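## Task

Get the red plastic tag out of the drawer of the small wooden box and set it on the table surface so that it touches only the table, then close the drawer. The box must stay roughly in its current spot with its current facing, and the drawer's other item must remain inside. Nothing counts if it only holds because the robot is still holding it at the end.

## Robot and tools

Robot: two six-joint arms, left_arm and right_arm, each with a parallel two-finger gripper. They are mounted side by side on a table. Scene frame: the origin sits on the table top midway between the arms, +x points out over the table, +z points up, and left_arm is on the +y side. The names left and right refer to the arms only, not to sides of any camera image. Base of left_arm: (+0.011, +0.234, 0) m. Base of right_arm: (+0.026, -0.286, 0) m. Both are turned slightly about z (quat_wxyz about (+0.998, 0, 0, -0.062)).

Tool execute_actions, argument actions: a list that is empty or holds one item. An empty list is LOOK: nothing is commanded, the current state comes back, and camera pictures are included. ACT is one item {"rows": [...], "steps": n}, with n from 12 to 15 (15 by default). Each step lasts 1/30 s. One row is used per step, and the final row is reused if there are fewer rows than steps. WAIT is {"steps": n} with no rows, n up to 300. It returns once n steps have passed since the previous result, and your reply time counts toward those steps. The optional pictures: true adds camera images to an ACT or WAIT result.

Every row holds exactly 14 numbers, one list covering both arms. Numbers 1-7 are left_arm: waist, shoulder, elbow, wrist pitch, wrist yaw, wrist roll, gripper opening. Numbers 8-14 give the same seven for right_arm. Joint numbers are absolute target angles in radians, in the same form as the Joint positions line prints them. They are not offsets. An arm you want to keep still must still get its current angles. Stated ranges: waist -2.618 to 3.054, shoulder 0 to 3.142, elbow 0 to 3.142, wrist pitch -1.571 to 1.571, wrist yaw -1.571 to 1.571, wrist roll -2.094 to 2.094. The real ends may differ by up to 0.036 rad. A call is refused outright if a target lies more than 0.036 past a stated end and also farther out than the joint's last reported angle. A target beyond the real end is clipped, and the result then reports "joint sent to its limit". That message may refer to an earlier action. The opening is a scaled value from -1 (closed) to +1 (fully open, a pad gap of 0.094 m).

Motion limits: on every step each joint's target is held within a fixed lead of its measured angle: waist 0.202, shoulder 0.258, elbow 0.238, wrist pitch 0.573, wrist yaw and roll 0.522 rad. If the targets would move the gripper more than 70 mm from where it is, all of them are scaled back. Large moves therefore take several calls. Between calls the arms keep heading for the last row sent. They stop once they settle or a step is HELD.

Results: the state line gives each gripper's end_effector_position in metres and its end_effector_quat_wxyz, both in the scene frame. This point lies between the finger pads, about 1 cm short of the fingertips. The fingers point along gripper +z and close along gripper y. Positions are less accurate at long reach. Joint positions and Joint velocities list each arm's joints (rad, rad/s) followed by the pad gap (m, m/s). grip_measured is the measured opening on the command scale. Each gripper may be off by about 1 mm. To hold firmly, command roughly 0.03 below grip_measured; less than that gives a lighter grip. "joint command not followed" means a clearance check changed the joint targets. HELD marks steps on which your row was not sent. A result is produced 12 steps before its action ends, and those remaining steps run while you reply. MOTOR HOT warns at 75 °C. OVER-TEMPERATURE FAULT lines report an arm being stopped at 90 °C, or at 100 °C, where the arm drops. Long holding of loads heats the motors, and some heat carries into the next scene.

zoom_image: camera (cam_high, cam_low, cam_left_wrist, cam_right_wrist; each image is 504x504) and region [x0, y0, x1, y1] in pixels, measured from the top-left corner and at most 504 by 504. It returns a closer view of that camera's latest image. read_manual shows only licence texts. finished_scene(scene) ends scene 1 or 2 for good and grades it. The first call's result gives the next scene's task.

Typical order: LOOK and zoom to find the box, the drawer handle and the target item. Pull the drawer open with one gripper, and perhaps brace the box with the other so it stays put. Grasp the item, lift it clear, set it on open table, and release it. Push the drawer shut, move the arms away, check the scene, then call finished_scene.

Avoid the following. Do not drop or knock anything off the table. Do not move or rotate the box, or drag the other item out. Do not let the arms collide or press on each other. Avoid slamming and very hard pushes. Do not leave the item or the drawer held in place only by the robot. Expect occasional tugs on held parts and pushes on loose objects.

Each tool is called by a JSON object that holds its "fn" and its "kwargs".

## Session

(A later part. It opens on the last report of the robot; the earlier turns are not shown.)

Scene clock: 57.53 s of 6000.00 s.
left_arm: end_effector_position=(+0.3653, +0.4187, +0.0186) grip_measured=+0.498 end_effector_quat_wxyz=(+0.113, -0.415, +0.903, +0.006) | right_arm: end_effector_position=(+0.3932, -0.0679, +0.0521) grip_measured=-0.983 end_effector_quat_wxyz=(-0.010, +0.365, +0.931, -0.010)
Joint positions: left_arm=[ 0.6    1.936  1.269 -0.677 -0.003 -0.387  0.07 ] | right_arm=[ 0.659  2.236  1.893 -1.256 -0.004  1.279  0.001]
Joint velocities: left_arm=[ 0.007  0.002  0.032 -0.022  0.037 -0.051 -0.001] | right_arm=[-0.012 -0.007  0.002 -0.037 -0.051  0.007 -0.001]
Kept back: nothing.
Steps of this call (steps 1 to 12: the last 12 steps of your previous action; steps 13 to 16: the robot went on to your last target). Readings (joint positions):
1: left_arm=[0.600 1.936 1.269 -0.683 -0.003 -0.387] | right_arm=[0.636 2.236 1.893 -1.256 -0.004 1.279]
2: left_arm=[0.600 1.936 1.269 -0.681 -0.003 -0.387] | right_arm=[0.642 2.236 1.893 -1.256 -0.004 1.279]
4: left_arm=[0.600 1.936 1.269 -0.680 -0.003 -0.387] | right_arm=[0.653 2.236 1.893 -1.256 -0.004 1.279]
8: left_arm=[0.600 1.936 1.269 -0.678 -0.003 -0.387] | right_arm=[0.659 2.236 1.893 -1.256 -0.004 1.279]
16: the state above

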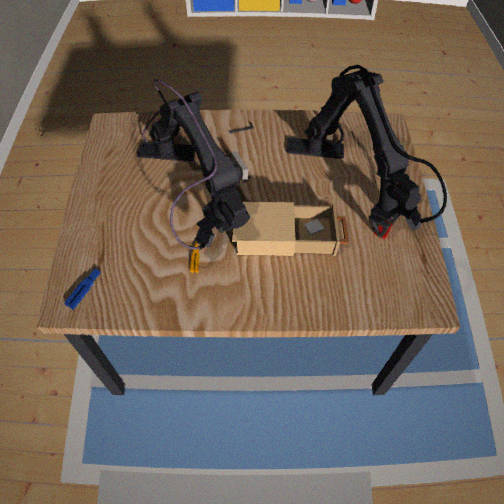

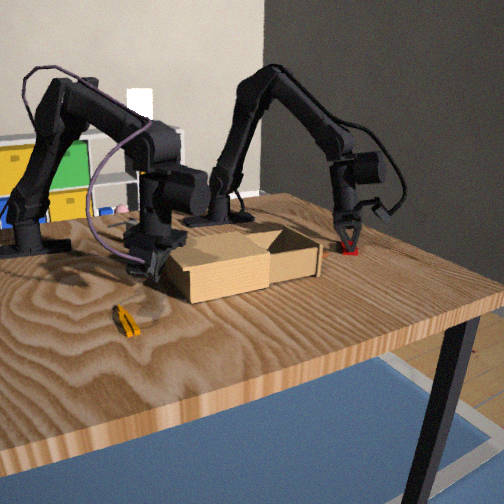

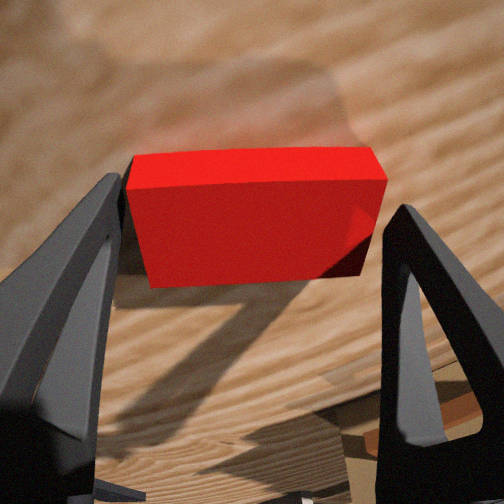

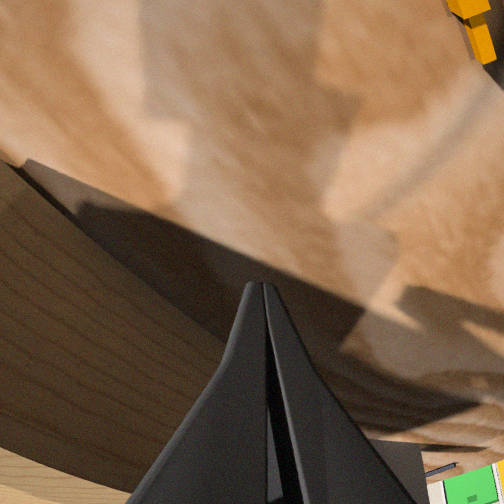

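{"fn": "execute_actions", "kwargs": {"actions": [{"rows":[[0.6,1.92,1.30,-0.71,0,-0.39,0.5,0.67,2.21,1.89,-1.245,0,1.27,-1],[0.6,1.92,1.36,-0.79,0,-0.39,0.5,0.67,2.21,1.89,-1.245,0,1.27,-1],[0.6,1.92,1.43,-0.88,0,-0.39,0.5,0.67,2.21,1.89,-1.245,0,1.27,-1],[0.59,1.93,1.51,-0.98,0,-0.35,0.4,0.67,2.21,1.89,-1.245,0,1.27,-1],[0.56,1.94,1.59,-1.08,0,-0.3,0.3,0.67,2.21,1.89,-1.245,0,1.27,-1],[0.52,1.95,1.66,-1.17,0,-0.22,0.1,0.67,2.21,1.89,-1.245,0,1.27,-1],[0.47,1.96,1.72,-1.25,0,-0.14,-0.1,0.67,2.21,1.89,-1.245,0,1.27,-1],[0.42,1.97,1.76,-1.30,0,-0.06,-0.2,0.67,2.21,1.89,-1.245,0,1.27,-1],[0.37,1.98,1.78,-1.32,0,0.02,-0.3,0.67,2.21,1.89,-1.245,0,1.27,-1],[0.33,1.99,1.78,-1.32,0,0.08,-0.4,0.67,2.21,1.89,-1.245,0,1.27,-1],[0.30,2.0,1.78,-1.32,0,0.13,-0.42,0.67,2.21,1.89,-1.245,0,1.27,-1],[0.27,2.0,1.78,-1.32,0,0.15,-0.42,0.67,2.21,1.89,-1.245,0,1.27,-1]],"steps":15}]}}

{"fn": "execute_actions", "kwargs": {"actions": [{"rows":[[0.27,2.0,1.78,-1.32,0,0.15,-0.42,0.67,2.21,1.89,-1.245,0,1.27,-1],[0.27,2.0,1.78,-1.32,0,0.15,-0.42,0.67,2.21,1.89,-1.245,0,1.27,-1],[0.27,2.01,1.77,-1.31,0,0.15,-0.42,0.67,2.21,1.89,-1.245,0,1.27,-1],[0.27,2.02,1.75,-1.28,0,0.15,-0.42,0.67,2.21,1.89,-1.245,0,1.27,-1],[0.27,2.03,1.73,-1.25,0,0.15,-0.42,0.67,2.21,1.89,-1.245,0,1.27,-1],[0.27,2.04,1.71,-1.22,0,0.15,-0.42,0.67,2.21,1.89,-1.245,0,1.27,-1],[0.27,2.05,1.69,-1.19,0,0.15,-0.42,0.67,2.21,1.89,-1.245,0,1.27,-1],[0.27,2.06,1.68,-1.17,0,0.15,-0.42,0.67,2.21,1.89,-1.245,0,1.27,-1]],"steps":14}]}}

{"fn": "execute_actions", "kwargs": {"actions": [{"steps":20}], "pictures": true}}

Scene clock: 59.60 s of 6000.00 s.
left_arm: end_effector_position=(+0.3622, +0.4171, +0.0239) grip_measured=+0.498 end_effector_quat_wxyz=(+0.097, -0.416, +0.904, +0.006) | right_arm: end_effector_position=(+0.3932, -0.0679, +0.0521) grip_measured=-0.983 end_effector_quat_wxyz=(-0.010, +0.365, +0.931, -0.010)
Joint positions: left_arm=[ 0.6    1.941  1.305 -0.741 -0.003 -0.387  0.07 ] | right_arm=[ 0.659  2.236  1.893 -1.256 -0.004  1.279  0.001]
Joint velocities: left_arm=[-0.002  0.168  0.969 -1.458 -0.007  0.022  0.   ] | right_arm=[ 0.012  0.032 -0.017  0.037  0.022 -0.066 -0.001]
Steps of this call (steps 1 to 15: the robot went on to your last target; steps 16 to 59: nothing new was sent; steps 60 to 62: the first 3 steps of this action). Readings (joint positions):
60: left_arm=[0.600 1.936 1.269 -0.679 -0.003 -0.387] | right_arm=[0.659 2.236 1.893 -1.256 -0.004 1.279]
61: left_arm=[0.600 1.937 1.279 -0.698 -0.003 -0.387] | right_arm=[0.659 2.236 1.893 -1.256 -0.004 1.279]
62: the state above

Scene clock: 60.07 s of 6000.00 s.
left_arm: end_effector_position=(+0.4112, +0.2736, +0.1142) grip_measured=-0.418 end_effector_quat_wxyz=(+0.045, -0.012, +0.999, -0.004) | right_arm: end_effector_position=(+0.3932, -0.0679, +0.0521) grip_measured=-0.983 end_effector_quat_wxyz=(-0.010, +0.365, +0.931, -0.010)
Joint positions: left_arm=[ 0.227  1.993  1.761 -1.249  0.016  0.077  0.027] | right_arm=[ 0.659  2.236  1.893 -1.256 -0.004  1.279  0.001]
Joint velocities: left_arm=[ 0.037  0.183  0.022 -0.549  0.066  0.447 -0.   ] | right_arm=[ 0.007  0.012  0.017 -0.007 -0.066  0.066 -0.   ]
Steps of this call (steps 1 to 12: the last 12 steps of your previous action; steps 13 to 14: the first 2 steps of this action). Readings (joint positions):
13: left_arm=[0.230 1.986 1.761 -1.232 0.013 0.060] | right_arm=[0.659 2.236 1.893 -1.256 -0.004 1.279]
14: the state above

Scene clock: 60.73 s of 6000.00 s.
left_arm: end_effector_position=(+0.3992, +0.2908, +0.0630) grip_measured=-0.418 end_effector_quat_wxyz=(-0.008, -0.002, +1.000, -0.005) | right_arm: end_effector_position=(+0.3932, -0.0679, +0.0521) grip_measured=-0.983 end_effector_quat_wxyz=(-0.010, +0.365, +0.931, -0.010)
Joint positions: left_arm=[ 0.27   2.076  1.683 -1.196  0.007  0.142  0.027] | right_arm=[ 0.659  2.236  1.893 -1.256 -0.004  1.279  0.001]
Joint velocities: left_arm=[ 0.012  0.002 -0.007 -0.051 -0.051 -0.081 -0.001] | right_arm=[-0.007  0.007  0.007 -0.022 -0.037 -0.051 -0.001]
Kept back: nothing.
Steps of this call (steps 1 to 12: the last 12 steps of your previous action; steps 13 to 20: the robot went on to your last target). Readings (joint positions):
1: left_arm=[0.231 1.999 1.761 -1.263 0.016 0.091] | right_arm=[0.659 2.236 1.893 -1.256 -0.004 1.279]
2: left_arm=[0.239 2.006 1.761 -1.269 0.016 0.101] | right_arm=[0.659 2.236 1.893 -1.256 -0.004 1.279]
4: left_arm=[0.256 2.016 1.749 -1.262 0.013 0.116] | right_arm=[0.659 2.236 1.893 -1.256 -0.004 1.279]
8: left_arm=[0.270 2.049 1.700 -1.225 0.007 0.131] | right_arm=[0.659 2.236 1.893 -1.256 -0.004 1.279]
20: the state above

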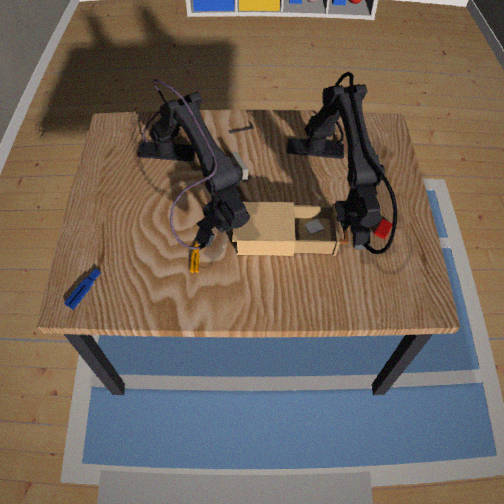

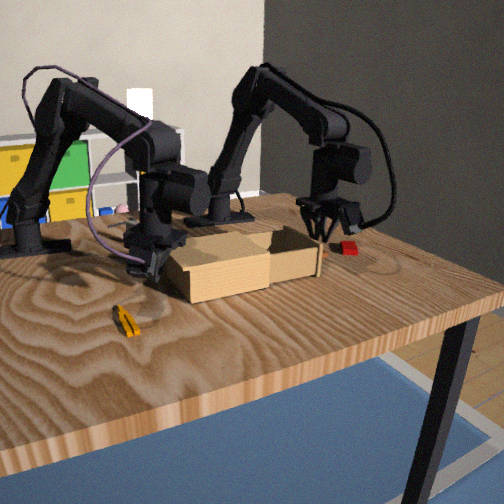

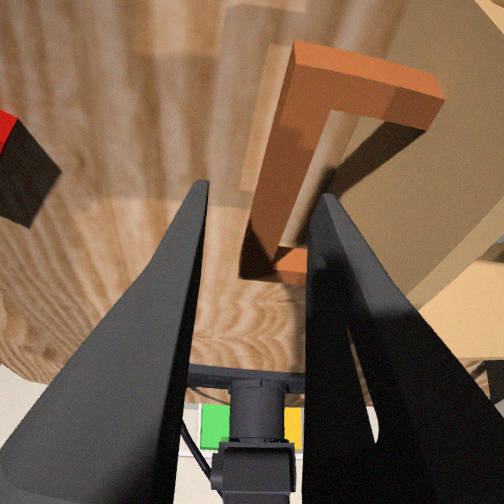

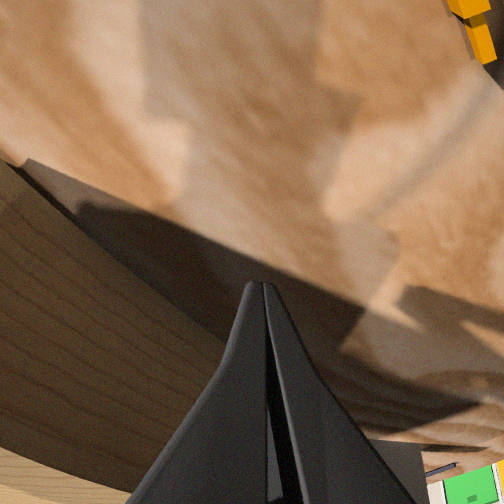

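{"fn": "execute_actions", "kwargs": {"actions": [{"rows":[[0.262,2.07,1.66,-1.14,0,0.145,-0.42,0.68,2.21,1.89,-1.245,0,1.27,-1],[0.262,2.075,1.64,-1.115,0,0.145,-0.42,0.69,2.21,1.89,-1.245,0,1.27,-1],[0.262,2.08,1.62,-1.09,0,0.145,-0.42,0.69,2.21,1.89,-1.245,0,1.27,-1],[0.262,2.085,1.60,-1.07,0,0.145,-0.42,0.69,2.21,1.89,-1.245,0,1.27,-1],[0.262,2.09,1.585,-1.055,0,0.145,-0.42,0.69,2.21,1.89,-1.245,0,1.27,-1],[0.262,2.09,1.585,-1.055,0,0.145,-0.42,0.69,2.21,1.89,-1.245,0,1.27,-1],[0.262,2.09,1.585,-1.055,0,0.145,-0.42,0.69,2.21,1.89,-1.245,0,1.27,-1],[0.262,2.09,1.585,-1.055,0,0.145,-0.42,0.69,2.21,1.89,-1.245,0,1.27,-1],[0.262,2.09,1.585,-1.055,0,0.145,-0.55,0.69,2.21,1.89,-1.245,0,1.27,-1],[0.262,2.09,1.585,-1.055,0,0.145,-0.7,0.69,2.21,1.89,-1.245,0,1.27,-1],[0.262,2.09,1.585,-1.055,0,0.145,-0.85,0.69,2.21,1.89,-1.245,0,1.27,-1]],"steps":15}]}}

{"fn": "execute_actions", "kwargs": {"actions": [{"steps":18}], "pictures": true}}

Scene clock: 62.03 s of 6000.00 s.
left_arm: end_effector_position=(+0.4014, +0.2912, +0.0583) grip_measured=-0.418 end_effector_quat_wxyz=(-0.002, -0.001, +1.000, -0.004) | right_arm: end_effector_position=(+0.3920, -0.0661, +0.0521) grip_measured=-0.983 end_effector_quat_wxyz=(-0.008, +0.361, +0.932, -0.011)
Joint positions: left_arm=[ 0.27   2.076  1.664 -1.165  0.007  0.142  0.027] | right_arm=[ 0.666  2.236  1.893 -1.256  0.001  1.279  0.001]
Joint velocities: left_arm=[-0.002 -0.012 -0.369  0.52   0.007  0.022  0.   ] | right_arm=[ 0.081 -0.012  0.002 -0.037  0.227  0.007  0.001]
Steps of this call (steps 1 to 15: the robot went on to your last target; steps 16 to 36: nothing new was sent; steps 37 to 39: the first 3 steps of this action). Readings (joint positions):
37: left_arm=[0.270 2.076 1.681 -1.190 0.007 0.142] | right_arm=[0.660 2.236 1.893 -1.256 -0.004 1.279]
38: left_arm=[0.270 2.076 1.675 -1.180 0.007 0.142] | right_arm=[0.663 2.236 1.893 -1.256 -0.004 1.279]
39: the state above

Scene clock: 62.63 s of 6000.00 s.
left_arm: end_effector_position=(+0.3939, +0.2865, +0.0320) grip_measured=-0.812 end_effector_quat_wxyz=(-0.018, +0.002, +1.000, -0.010) | right_arm: end_effector_position=(+0.3911, -0.0652, +0.0525) grip_measured=-0.983 end_effector_quat_wxyz=(-0.004, +0.357, +0.934, -0.015)
Joint positions: left_arm=[ 0.264  2.098  1.591 -1.101  0.016  0.145  0.009] | right_arm=[ 0.674  2.235  1.893 -1.258  0.013  1.277  0.001]
Joint velocities: left_arm=[ 0.022 -0.012 -0.022  0.022 -0.051  0.007 -0.001] | right_arm=[-0.007 -0.007  0.002 -0.037  0.051  0.022  0.   ]
Kept back: nothing.
Steps of this call (steps 1 to 12: the last 12 steps of your previous action; steps 13 to 18: the robot went on to your last target). Readings (joint positions):
1: left_arm=[0.270 2.076 1.649 -1.147 0.007 0.142] | right_arm=[0.668 2.235 1.893 -1.256 0.007 1.279]
2: left_arm=[0.270 2.076 1.630 -1.131 0.007 0.142] | right_arm=[0.669 2.235 1.893 -1.256 0.010 1.279]
4: left_arm=[0.270 2.083 1.605 -1.115 0.007 0.142] | right_arm=[0.669 2.235 1.893 -1.256 0.012 1.279]
8: left_arm=[0.267 2.098 1.592 -1.103 0.020 0.143] | right_arm=[0.670 2.235 1.893 -1.256 0.012 1.278]
18: the state above

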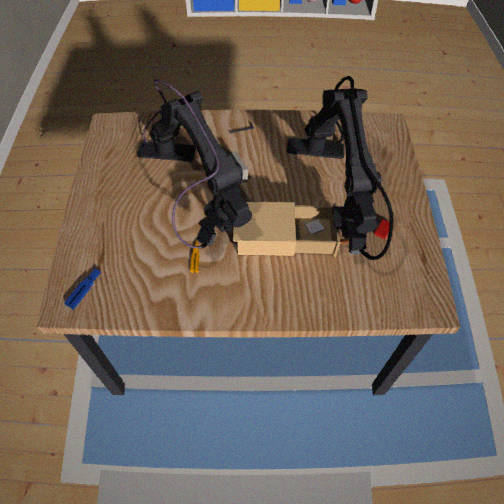

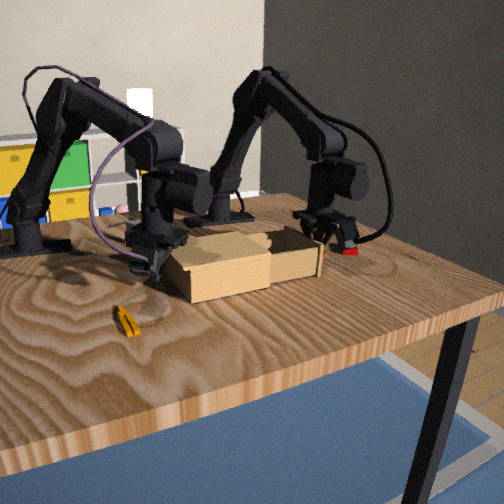

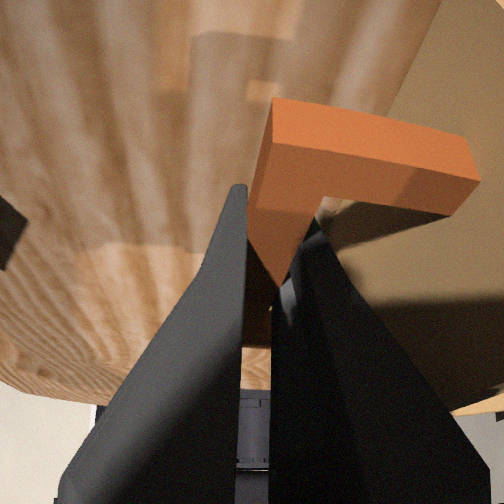

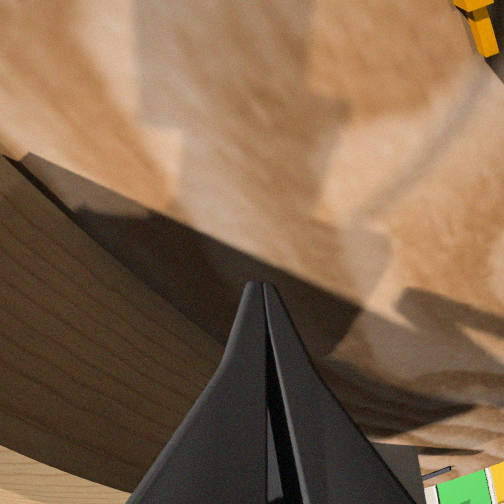

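{"fn": "execute_actions", "kwargs": {"actions": [{"rows":[[0.25,2.09,1.585,-1.07,0.03,0.13,-0.85,0.69,2.21,1.89,-1.245,-0.05,1.27,-1],[0.24,2.09,1.585,-1.07,0.05,0.12,-0.85,0.69,2.21,1.89,-1.245,-0.08,1.27,-1],[0.23,2.09,1.585,-1.07,0.07,0.11,-0.85,0.69,2.21,1.89,-1.245,-0.1,1.27,-1],[0.22,2.09,1.585,-1.07,0.09,0.10,-0.85,0.69,2.21,1.89,-1.245,-0.1,1.27,-1],[0.21,2.09,1.585,-1.07,0.1,0.09,-0.85,0.69,2.21,1.89,-1.245,-0.1,1.27,-1],[0.20,2.09,1.585,-1.07,0.1,0.08,-0.85,0.69,2.21,1.89,-1.245,-0.1,1.27,-1],[0.19,2.09,1.585,-1.07,0.1,0.07,-0.85,0.69,2.21,1.89,-1.245,-0.1,1.27,-1],[0.18,2.09,1.585,-1.07,0.1,0.06,-0.85,0.69,2.21,1.89,-1.245,-0.1,1.27,-1],[0.17,2.09,1.585,-1.07,0.1,0.05,-0.85,0.69,2.21,1.89,-1.245,-0.1,1.27,-1],[0.16,2.09,1.585,-1.07,0.1,0.04,-0.85,0.69,2.21,1.89,-1.245,-0.1,1.27,-1],[0.15,2.09,1.585,-1.07,0.1,0.03,-0.85,0.69,2.21,1.89,-1.245,-0.1,1.27,-1],[0.14,2.09,1.585,-1.07,0.1,0.02,-0.85,0.69,2.21,1.89,-1.245,-0.1,1.27,-1]],"steps":15}]}}

{"fn": "execute_actions", "kwargs": {"actions": [{"steps":20}], "pictures": true}}

Scene clock: 64.03 s of 6000.00 s.
left_arm: end_effector_position=(+0.3940, +0.2856, +0.0320) grip_measured=-0.812 end_effector_quat_wxyz=(-0.018, +0.002, +1.000, -0.010) | right_arm: end_effector_position=(+0.3896, -0.0638, +0.0525) grip_measured=-0.983 end_effector_quat_wxyz=(-0.009, +0.357, +0.934, -0.012)
Joint positions: left_arm=[ 0.262  2.098  1.591 -1.101  0.015  0.141  0.009] | right_arm=[ 0.673  2.235  1.893 -1.26   0.001  1.277  0.001]
Joint velocities: left_arm=[-0.046 -0.007  0.012  0.022 -0.11  -0.095 -0.001] | right_arm=[-0.002 -0.012 -0.007 -0.066 -0.154 -0.066  0.001]
Steps of this call (steps 1 to 15: the robot went on to your last target; steps 16 to 39: nothing new was sent; steps 40 to 42: the first 3 steps of this action). Readings (joint positions):
40: left_arm=[0.264 2.098 1.591 -1.101 0.016 0.145] | right_arm=[0.674 2.235 1.893 -1.258 0.010 1.277]
41: left_arm=[0.263 2.098 1.591 -1.101 0.016 0.143] | right_arm=[0.674 2.235 1.893 -1.258 0.006 1.277]
42: the state above

Scene clock: 64.70 s of 6000.00 s.
left_arm: end_effector_position=(+0.3963, +0.2760, +0.0323) grip_measured=-0.812 end_effector_quat_wxyz=(-0.019, -0.001, +0.999, +0.031) | right_arm: end_effector_position=(+0.3871, -0.0631, +0.0526) grip_measured=-0.983 end_effector_quat_wxyz=(-0.019, +0.359, +0.933, -0.010)
Joint positions: left_arm=[ 0.2    2.098  1.591 -1.098 -0.064  0.071  0.009] | right_arm=[ 0.67   2.235  1.893 -1.267 -0.018  1.277  0.001]
Joint velocities: left_arm=[-0.012 -0.002 -0.007 -0.022 -0.095  0.022 -0.001] | right_arm=[-0.022  0.017 -0.012 -0.007  0.022 -0.022  0.001]
Kept back: nothing.
Steps of this call (steps 1 to 12: the last 12 steps of your previous action; steps 13 to 20: the robot went on to your last target). Readings (joint positions):
1: left_arm=[0.260 2.098 1.591 -1.101 0.013 0.137] | right_arm=[0.673 2.235 1.893 -1.262 -0.005 1.277]
2: left_arm=[0.257 2.098 1.591 -1.101 0.009 0.134] | right_arm=[0.672 2.235 1.893 -1.263 -0.008 1.277]
4: left_arm=[0.250 2.098 1.591 -1.101 -0.005 0.124] | right_arm=[0.671 2.235 1.893 -1.265 -0.013 1.277]
8: left_arm=[0.220 2.098 1.591 -1.098 -0.034 0.100] | right_arm=[0.670 2.235 1.893 -1.266 -0.017 1.277]
20: the state above

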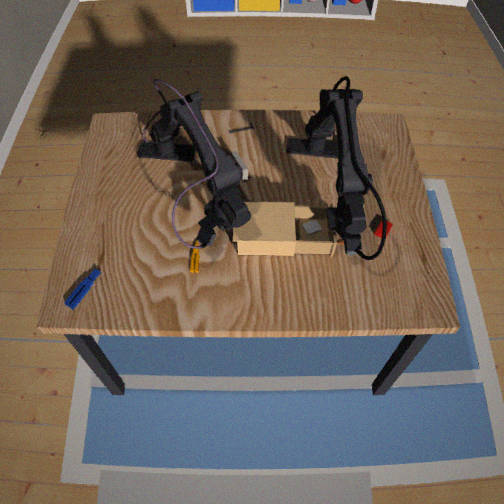

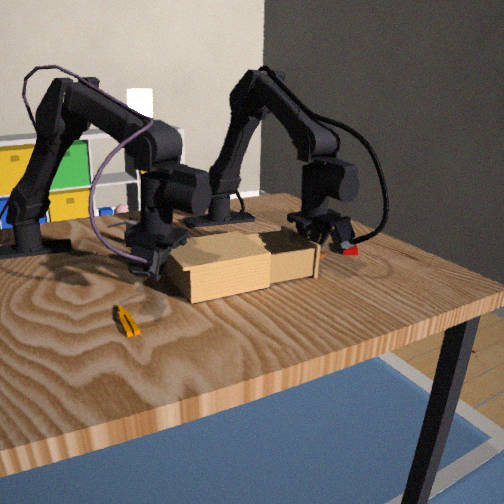

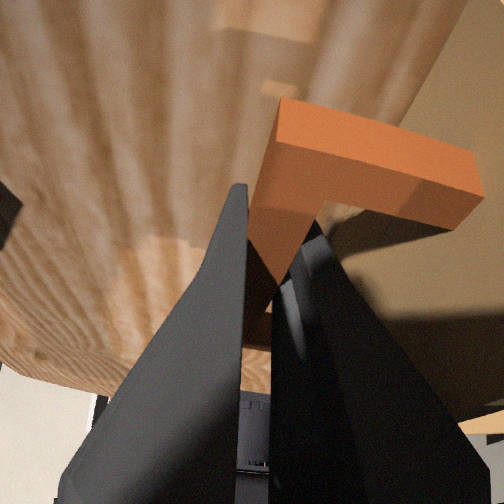

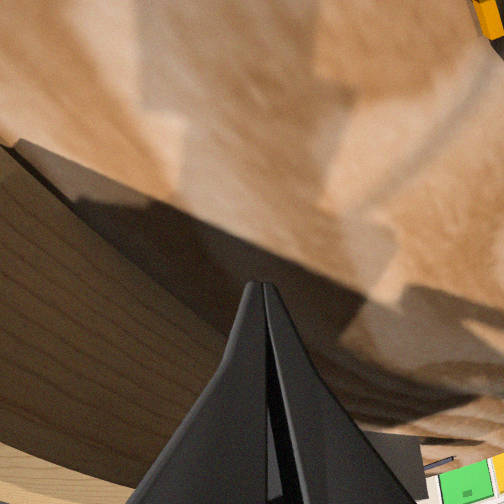

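{"fn": "execute_actions", "kwargs": {"actions": [{"rows":[[0.14,2.09,1.585,-1.07,0.15,0.05,-0.85,0.70,2.21,1.89,-1.245,-0.15,1.27,-1],[0.13,2.09,1.585,-1.07,0.2,0.04,-0.85,0.71,2.21,1.89,-1.245,-0.2,1.27,-1],[0.12,2.09,1.585,-1.07,0.25,0.03,-0.85,0.72,2.21,1.89,-1.245,-0.25,1.27,-1],[0.11,2.09,1.585,-1.07,0.3,0.02,-0.85,0.72,2.21,1.89,-1.245,-0.3,1.27,-1],[0.10,2.09,1.585,-1.07,0.35,0.01,-0.85,0.72,2.21,1.89,-1.245,-0.3,1.27,-1],[0.09,2.09,1.585,-1.07,0.35,0.0,-0.85,0.72,2.21,1.89,-1.245,-0.3,1.27,-1],[0.08,2.09,1.585,-1.07,0.35,-0.01,-0.85,0.72,2.21,1.89,-1.245,-0.3,1.27,-1],[0.07,2.09,1.585,-1.07,0.35,-0.02,-0.85,0.72,2.21,1.89,-1.245,-0.3,1.27,-1],[0.06,2.09,1.585,-1.07,0.35,-0.03,-0.85,0.72,2.21,1.89,-1.245,-0.3,1.27,-1]],"steps":15}]}}

{"fn": "execute_actions", "kwargs": {"actions": [{"steps":16}], "pictures": true}}

Scene clock: 65.63 s of 6000.00 s.
left_arm: end_effector_position=(+0.3965, +0.2733, +0.0321) grip_measured=-0.812 end_effector_quat_wxyz=(-0.019, -0.000, +1.000, +0.023) | right_arm: end_effector_position=(+0.3828, -0.0602, +0.0536) grip_measured=-0.984 end_effector_quat_wxyz=(-0.032, +0.359, +0.933, -0.004)
Joint positions: left_arm=[ 0.2    2.098  1.591 -1.098 -0.049  0.073  0.009] | right_arm=[ 0.67   2.233  1.893 -1.276 -0.044  1.277  0.001]
Joint velocities: left_arm=[-0.012  0.007  0.002 -0.037  0.667 -0.007 -0.001] | right_arm=[-0.012 -0.051 -0.007 -0.227 -0.359  0.051 -0.001]
Steps of this call (steps 1 to 15: the robot went on to your last target; steps 16 to 25: nothing new was sent; steps 26 to 28: the first 3 steps of this action). Readings (joint positions):
26: left_arm=[0.200 2.098 1.591 -1.098 -0.063 0.073] | right_arm=[0.670 2.235 1.893 -1.268 -0.023 1.277]
27: left_arm=[0.200 2.098 1.591 -1.098 -0.060 0.073] | right_arm=[0.670 2.234 1.893 -1.271 -0.032 1.277]
28: the state above

Scene clock: 66.17 s of 6000.00 s.
left_arm: end_effector_position=(+0.3975, +0.1947, +0.0336) grip_measured=-0.812 end_effector_quat_wxyz=(-0.017, +0.030, +0.997, -0.070) | right_arm: end_effector_position=(+0.3633, -0.0513, +0.0616) grip_measured=-0.984 end_effector_quat_wxyz=(-0.083, +0.359, +0.930, +0.011)
Joint positions: left_arm=[ 0.084  2.098  1.591 -1.096  0.14   0.02   0.009] | right_arm=[ 0.67   2.22   1.893 -1.329 -0.145  1.273  0.001]
Joint velocities: left_arm=[-0.012 -0.027  0.007 -0.007 -0.007 -0.022  0.   ] | right_arm=[-0.017 -0.002  0.002 -0.081 -0.037  0.007  0.   ]
Kept back: nothing.
Steps of this call (steps 1 to 12: the last 12 steps of your previous action; steps 13 to 16: the robot went on to your last target). Readings (joint positions):
1: left_arm=[0.197 2.098 1.591 -1.098 -0.029 0.073] | right_arm=[0.670 2.231 1.893 -1.284 -0.060 1.277]
2: left_arm=[0.192 2.098 1.591 -1.098 -0.012 0.073] | right_arm=[0.670 2.228 1.893 -1.293 -0.075 1.276]
4: left_arm=[0.177 2.098 1.591 -1.098 0.021 0.069] | right_arm=[0.670 2.223 1.893 -1.304 -0.097 1.276]
8: left_arm=[0.114 2.098 1.591 -1.098 0.103 0.042] | right_arm=[0.670 2.220 1.893 -1.318 -0.126 1.275]
16: the state above

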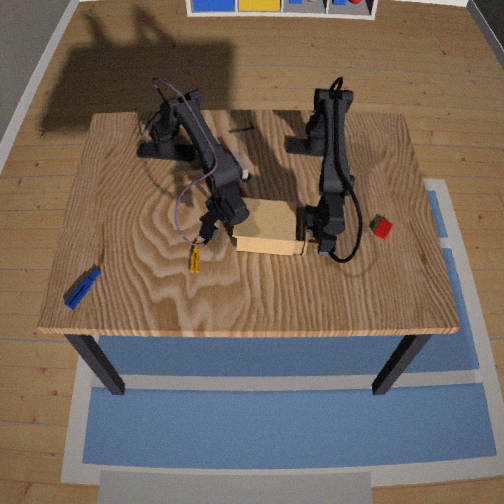

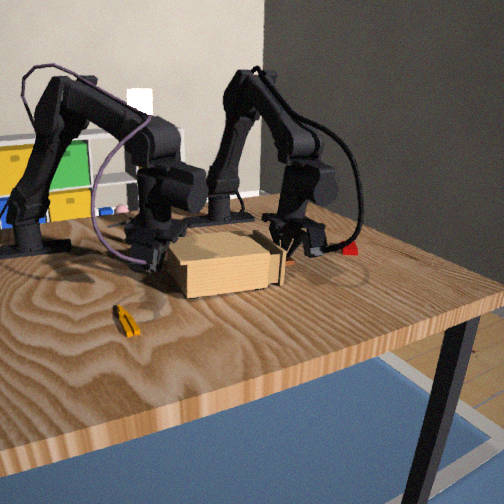

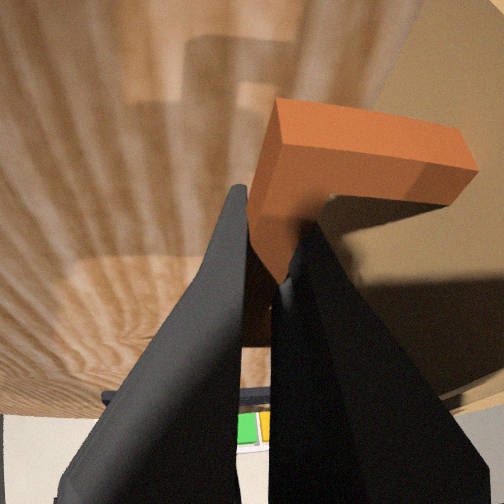

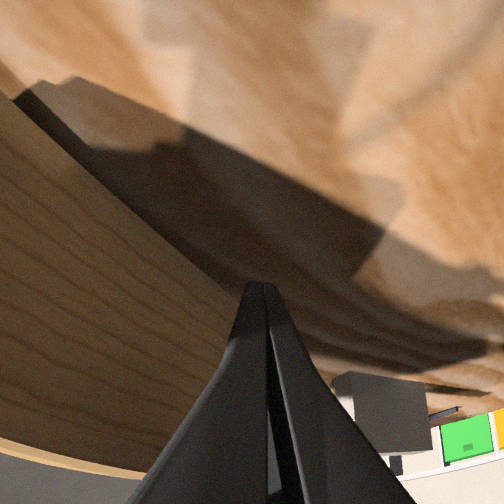

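{"fn": "execute_actions", "kwargs": {"actions": [{"rows":[[0.05,2.09,1.585,-1.07,0.35,-0.03,-0.85,0.70,2.21,1.89,-1.22,-0.25,1.27,-1],[0.04,2.09,1.585,-1.07,0.35,-0.05,-0.85,0.70,2.21,1.89,-1.2,-0.22,1.27,-1],[0.03,2.09,1.585,-1.07,0.35,-0.06,-0.85,0.70,2.21,1.89,-1.2,-0.22,1.27,-1],[0.02,2.09,1.585,-1.07,0.35,-0.07,-0.85,0.70,2.21,1.89,-1.2,-0.22,1.27,-1],[0.01,2.09,1.585,-1.07,0.35,-0.08,-0.85,0.70,2.21,1.89,-1.2,-0.22,1.27,-1],[0.0,2.09,1.585,-1.07,0.35,-0.09,-0.85,0.70,2.21,1.89,-1.2,-0.22,1.27,-1]],"steps":13}]}}

{"fn": "execute_actions", "kwargs": {"actions": [{"steps":16}], "pictures": true}}

Scene clock: 67.13 s of 6000.00 s.
left_arm: end_effector_position=(+0.3976, +0.1946, +0.0337) grip_measured=-0.812 end_effector_quat_wxyz=(-0.016, +0.030, +0.997, -0.070) | right_arm: end_effector_position=(+0.3634, -0.0517, +0.0616) grip_measured=-0.984 end_effector_quat_wxyz=(-0.083, +0.359, +0.930, +0.011)
Joint positions: left_arm=[ 0.084  2.098  1.591 -1.095  0.14   0.02   0.009] | right_arm=[ 0.669  2.22   1.893 -1.33  -0.144  1.273  0.001]
Joint velocities: left_arm=[-0.012 -0.017 -0.007  0.066 -0.007 -0.022 -0.   ] | right_arm=[-0.017  0.007 -0.017  0.051  0.051 -0.051 -0.001]
Steps of this call (steps 1 to 15: the robot went on to your last target; steps 16 to 28: nothing new was sent; step 29: the first step of this action). Readings (joint positions):
29: the state above

Scene clock: 67.67 s of 6000.00 s.
left_arm: end_effector_position=(+0.3963, +0.1850, +0.0332) grip_measured=-0.812 end_effector_quat_wxyz=(-0.019, +0.025, +0.998, -0.060) | right_arm: end_effector_position=(+0.3645, -0.0522, +0.0614) grip_measured=-0.984 end_effector_quat_wxyz=(-0.081, +0.357, +0.930, +0.011)
Joint positions: left_arm=[ 0.051  2.098  1.591 -1.095  0.122 -0.023  0.009] | right_arm=[ 0.668  2.22   1.893 -1.327 -0.141  1.269  0.001]
Joint velocities: left_arm=[ 0.017 -0.002 -0.007 -0.066 -0.051  0.022 -0.   ] | right_arm=[-0.017 -0.022  0.002  0.007  0.022 -0.007  0.001]
Kept back: nothing.
Steps of this call (steps 1 to 12: the last 12 steps of your previous action; steps 13 to 16: the robot went on to your last target). Readings (joint positions):
1: left_arm=[0.084 2.098 1.591 -1.095 0.140 0.018] | right_arm=[0.668 2.220 1.893 -1.328 -0.143 1.272]
2: left_arm=[0.082 2.098 1.591 -1.095 0.140 0.013] | right_arm=[0.668 2.220 1.893 -1.327 -0.141 1.272]
4: left_arm=[0.077 2.098 1.591 -1.095 0.135 0.004] | right_arm=[0.668 2.220 1.893 -1.327 -0.141 1.271]
8: left_arm=[0.054 2.098 1.591 -1.095 0.126 -0.015] | right_arm=[0.668 2.220 1.893 -1.327 -0.141 1.270]
16: the state above

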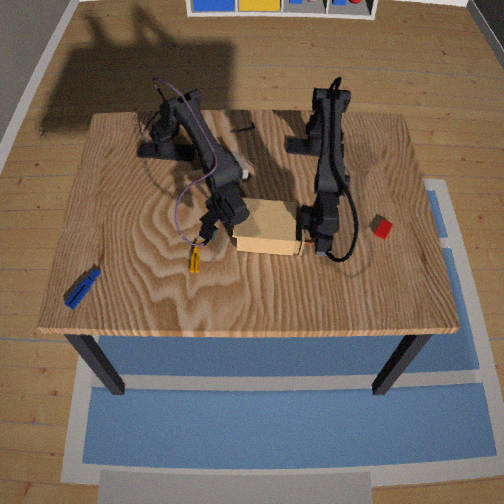

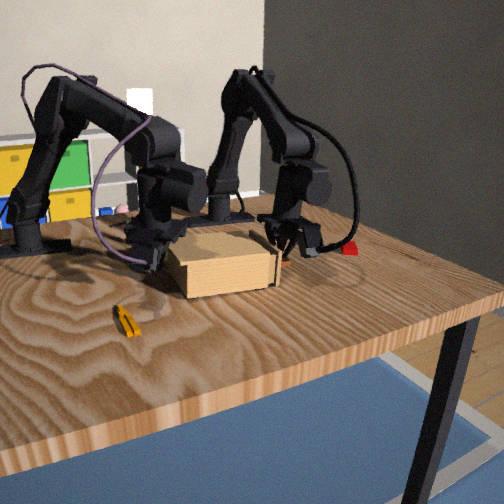

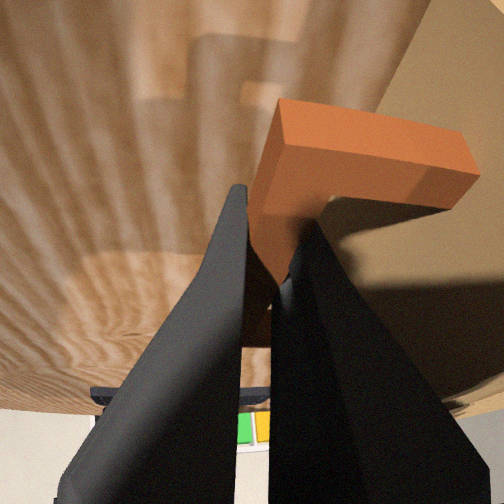

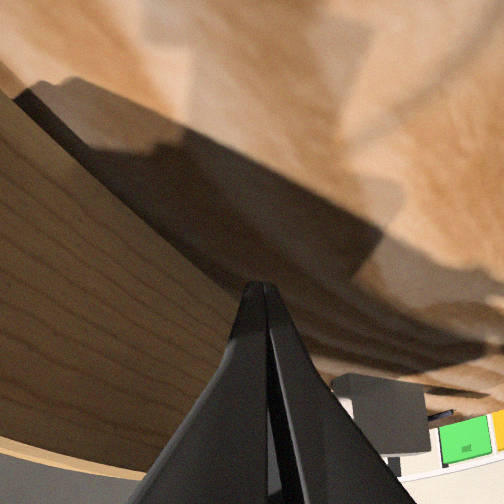

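{"fn": "execute_actions", "kwargs": {"actions": [{"rows":[[0.0,2.09,1.585,-1.07,0.4,-0.08,-0.85,0.70,2.21,1.89,-1.2,-0.25,1.27,-1],[-0.01,2.09,1.585,-1.07,0.45,-0.09,-0.85,0.70,2.21,1.89,-1.2,-0.28,1.27,-1],[-0.02,2.09,1.585,-1.07,0.5,-0.10,-0.85,0.70,2.21,1.89,-1.2,-0.3,1.27,-1],[-0.03,2.09,1.585,-1.07,0.5,-0.11,-0.85,0.70,2.21,1.89,-1.2,-0.3,1.27,-1],[-0.04,2.09,1.585,-1.07,0.5,-0.12,-0.85,0.70,2.21,1.89,-1.2,-0.3,1.27,-1]],"steps":13}]}}

{"fn": "execute_actions", "kwargs": {"actions": [{"steps":16}], "pictures": true}}

Scene clock: 68.40 s of 6000.00 s.
left_arm: end_effector_position=(+0.3963, +0.1847, +0.0333) grip_measured=-0.812 end_effector_quat_wxyz=(-0.019, +0.025, +0.998, -0.061) | right_arm: end_effector_position=(+0.3644, -0.0520, +0.0614) grip_measured=-0.984 end_effector_quat_wxyz=(-0.081, +0.357, +0.930, +0.011)
Joint positions: left_arm=[ 0.051  2.098  1.591 -1.095  0.124 -0.023  0.009] | right_arm=[ 0.668  2.22   1.893 -1.327 -0.142  1.269  0.001]
Joint velocities: left_arm=[ 0.007  0.002 -0.007  0.022 -0.007 -0.051  0.   ] | right_arm=[ 0.002 -0.007 -0.002 -0.037 -0.007  0.037  0.001]
Steps of this call (steps 1 to 15: the robot went on to your last target; steps 16 to 21: nothing new was sent; step 22: the first step of this action). Readings (joint positions):
22: the state above

Scene clock: 68.93 s of 6000.00 s.
left_arm: end_effector_position=(+0.3941, +0.1653, +0.0346) grip_measured=-0.812 end_effector_quat_wxyz=(-0.022, +0.023, +0.996, -0.085) | right_arm: end_effector_position=(+0.3639, -0.0512, +0.0620) grip_measured=-0.984 end_effector_quat_wxyz=(-0.089, +0.360, +0.928, +0.018)
Joint positions: left_arm=[ 0.023  2.098  1.591 -1.095  0.174 -0.053  0.009] | right_arm=[ 0.662  2.22   1.893 -1.328 -0.162  1.268  0.001]
Joint velocities: left_arm=[-0.017  0.007 -0.002  0.066  0.007  0.037 -0.001] | right_arm=[-0.002 -0.017 -0.012  0.066 -0.051  0.066 -0.001]
Kept back: nothing.
Steps of this call (steps 1 to 12: the last 12 steps of your previous action; steps 13 to 16: the robot went on to your last target). Readings (joint positions):
1: left_arm=[0.051 2.098 1.591 -1.095 0.130 -0.023] | right_arm=[0.668 2.220 1.893 -1.327 -0.145 1.269]
2: left_arm=[0.050 2.098 1.591 -1.095 0.147 -0.025] | right_arm=[0.667 2.220 1.893 -1.327 -0.149 1.269]
4: left_arm=[0.040 2.098 1.591 -1.095 0.177 -0.034] | right_arm=[0.665 2.220 1.893 -1.327 -0.156 1.269]
8: left_arm=[0.023 2.098 1.591 -1.095 0.174 -0.050] | right_arm=[0.662 2.220 1.893 -1.328 -0.162 1.268]
16: the state above

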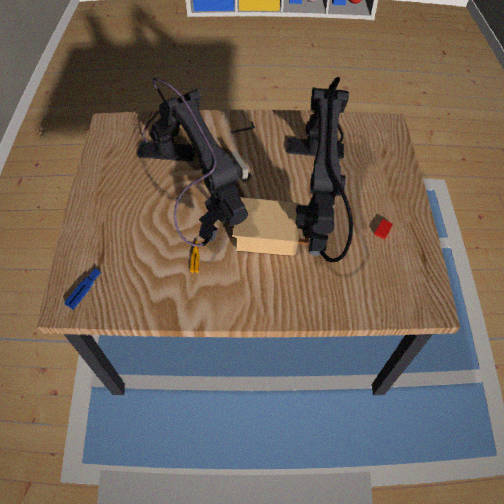

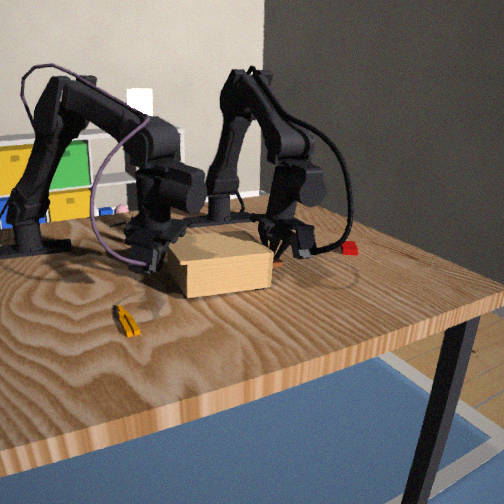

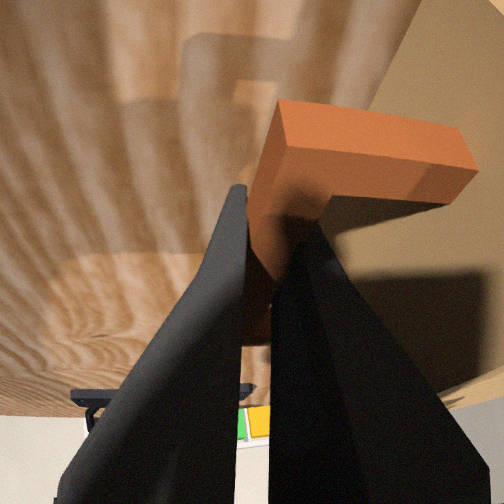

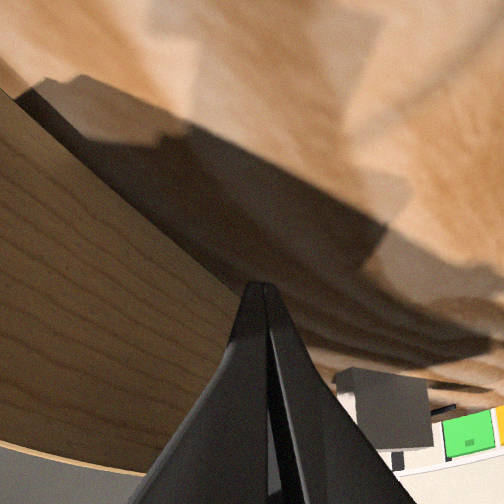

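{"fn": "execute_actions", "kwargs": {"actions": [{"rows":[[0.015,2.09,1.585,-1.07,0.35,-0.07,-0.85,0.67,2.21,1.89,-1.24,-0.2,1.27,-1],[0.01,2.09,1.585,-1.07,0.25,-0.07,-0.85,0.66,2.21,1.89,-1.25,-0.12,1.27,-1],[0.0,2.09,1.585,-1.07,0.18,-0.08,-0.85,0.65,2.21,1.89,-1.25,-0.06,1.27,-1],[-0.01,2.09,1.585,-1.07,0.13,-0.09,-0.85,0.64,2.21,1.89,-1.25,0,1.27,-1],[-0.02,2.09,1.585,-1.07,0.09,-0.10,-0.85,0.62,2.21,1.89,-1.25,0.02,1.27,-1],[-0.03,2.09,1.585,-1.07,0.05,-0.12,-0.85,0.60,2.20,1.92,-1.28,0,1.27,-1],[-0.035,2.09,1.585,-1.07,0.03,-0.14,-0.85,0.58,2.18,1.95,-1.32,0,1.27,-1],[-0.04,2.09,1.585,-1.07,0.02,-0.16,-0.85,0.55,2.15,1.98,-1.36,0,1.27,-1],[-0.04,2.09,1.585,-1.07,0.02,-0.16,-0.85,0.51,2.10,2.0,-1.4,0,1.2,-1],[-0.04,2.09,1.585,-1.07,0.02,-0.16,-0.85,0.46,2.04,2.0,-1.4,0,1.1,-1],[-0.04,2.09,1.585,-1.07,0.02,-0.16,-0.85,0.40,1.97,1.97,-1.4,0,1.0,-1],[-0.04,2.09,1.585,-1.07,0.02,-0.16,-0.85,0.34,1.9,1.93,-1.4,0,0.9,-1]],"steps":15}]}}

{"fn": "execute_actions", "kwargs": {"actions": [{"rows":[[-0.04,2.09,1.585,-1.07,0.02,-0.2,-0.85,0.28,1.8,1.85,-1.4,0,0.8,-1],[-0.04,2.09,1.585,-1.07,0.02,-0.22,-0.85,0.22,1.7,1.75,-1.4,0,0.7,-1],[-0.04,2.09,1.585,-1.07,0.02,-0.24,-0.85,0.16,1.6,1.65,-1.4,0,0.6,-1],[-0.04,2.09,1.585,-1.07,0.02,-0.26,-0.85,0.10,1.5,1.55,-1.4,0,0.5,-1],[-0.04,2.09,1.585,-1.07,0.02,-0.26,-0.85,0.05,1.4,1.45,-1.4,0,0.4,-1],[-0.04,2.09,1.585,-1.07,0.02,-0.26,-0.85,0.0,1.3,1.35,-1.35,0,0.3,-1]],"steps":15}]}}

{"fn": "execute_actions", "kwargs": {"actions": [{"steps":24}], "pictures": true}}

Scene clock: 70.87 s of 6000.00 s.
left_arm: end_effector_position=(+0.3944, +0.1685, +0.0341) grip_measured=-0.812 end_effector_quat_wxyz=(-0.021, +0.026, +0.996, -0.078) | right_arm: end_effector_position=(+0.3688, -0.0555, +0.0612) grip_measured=-0.984 end_effector_quat_wxyz=(-0.077, +0.362, +0.929, +0.013)
Joint positions: left_arm=[ 0.024  2.098  1.591 -1.095  0.158 -0.046  0.009] | right_arm=[ 0.657  2.22   1.893 -1.32  -0.137  1.268  0.001]
Joint velocities: left_arm=[-0.095 -0.002  0.012 -0.066 -0.344 -0.051  0.001] | right_arm=[-0.007 -0.032 -0.002  0.227  0.418  0.007  0.001]
Steps of this call (steps 1 to 15: the robot went on to your last target; steps 16 to 55: nothing new was sent; steps 56 to 58: the first 3 steps of this action). Readings (joint positions):
56: left_arm=[0.026 2.098 1.591 -1.095 0.170 -0.049] | right_arm=[0.660 2.220 1.893 -1.329 -0.159 1.268]
57: left_arm=[0.026 2.098 1.591 -1.095 0.167 -0.046] | right_arm=[0.658 2.220 1.893 -1.327 -0.152 1.268]
58: the state above

Scene clock: 71.37 s of 6000.00 s.
left_arm: end_effector_position=(+0.3938, +0.1689, +0.0345) grip_measured=-0.812 end_effector_quat_wxyz=(-0.015, +0.009, +1.000, -0.014) | right_arm: end_effector_position=(+0.4199, -0.2059, +0.1686) grip_measured=-0.984 end_effector_quat_wxyz=(+0.068, +0.381, +0.920, +0.067)
Joint positions: left_arm=[-0.033  2.091  1.591 -1.096  0.031 -0.14   0.009] | right_arm=[ 0.308  1.909  1.848 -1.324 -0.039  0.97   0.001]
Joint velocities: left_arm=[-0.022 -0.007 -0.002 -0.022 -0.022 -0.168  0.   ] | right_arm=[-1.14  -1.785 -1.38  -0.066  0.007 -1.458 -0.   ]
Steps of this call (steps 1 to 12: the last 12 steps of your previous action; steps 13 to 15: the first 3 steps of this action). Readings (joint positions):
13: left_arm=[-0.033 2.091 1.591 -1.096 0.032 -0.125] | right_arm=[0.382 2.019 1.919 -1.332 -0.041 1.066]
14: left_arm=[-0.033 2.091 1.591 -1.096 0.032 -0.132] | right_arm=[0.347 1.967 1.891 -1.327 -0.040 1.021]
15: the state above

Scene clock: 72.17 s of 6000.00 s.
left_arm: end_effector_position=(+0.3918, +0.1688, +0.0346) grip_measured=-0.812 end_effector_quat_wxyz=(-0.019, -0.017, +1.000, -0.011) | right_arm: end_effector_position=(+0.2798, -0.3195, +0.2101) grip_measured=-0.984 end_effector_quat_wxyz=(+0.135, +0.221, +0.966, +0.011)
Joint positions: left_arm=[-0.035  2.091  1.591 -1.104  0.029 -0.194  0.009] | right_arm=[-0.008  1.298  1.366 -1.367  0.002  0.315  0.001]
Joint velocities: left_arm=[ 0.002 -0.007  0.007 -0.037  0.095 -0.007 -0.001] | right_arm=[-0.012  0.007 -0.007 -0.007  0.022 -0.007 -0.001]
Kept back: nothing.
Steps of this call (steps 1 to 12: the last 12 steps of your previous action; steps 13 to 24: the robot went on to your last target). Readings (joint positions):
1: left_arm=[-0.033 2.091 1.591 -1.097 0.031 -0.149] | right_arm=[0.263 1.848 1.799 -1.325 -0.038 0.915]
2: left_arm=[-0.034 2.091 1.591 -1.099 0.031 -0.159] | right_arm=[0.215 1.789 1.748 -1.328 -0.036 0.853]
4: left_arm=[-0.034 2.091 1.591 -1.101 0.029 -0.173] | right_arm=[0.107 1.666 1.630 -1.322 -0.030 0.713]
8: left_arm=[-0.035 2.091 1.591 -1.103 0.029 -0.186] | right_arm=[-0.017 1.380 1.382 -1.350 0.001 0.483]
24: the state above

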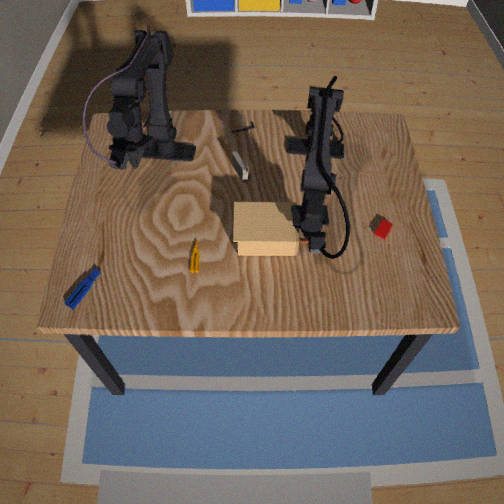

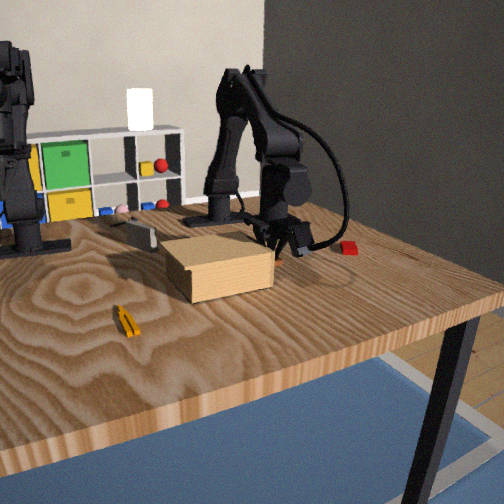

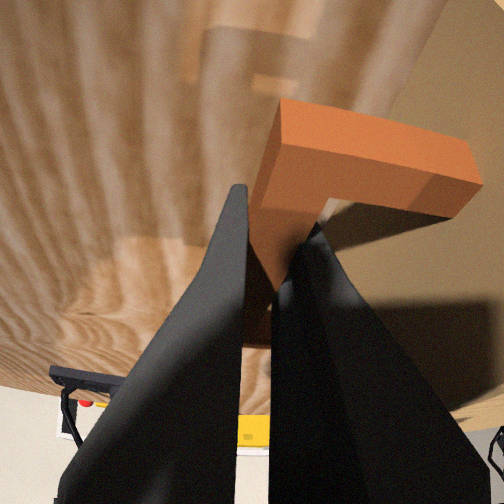

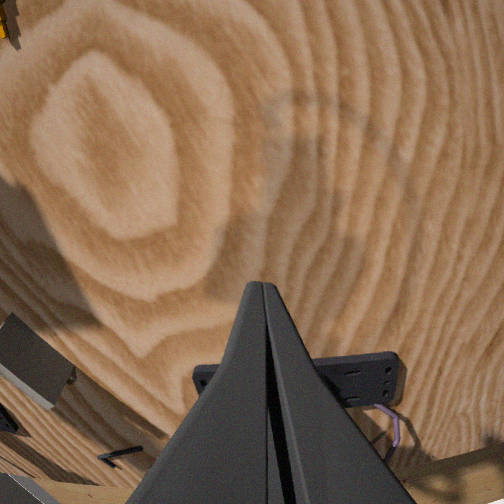

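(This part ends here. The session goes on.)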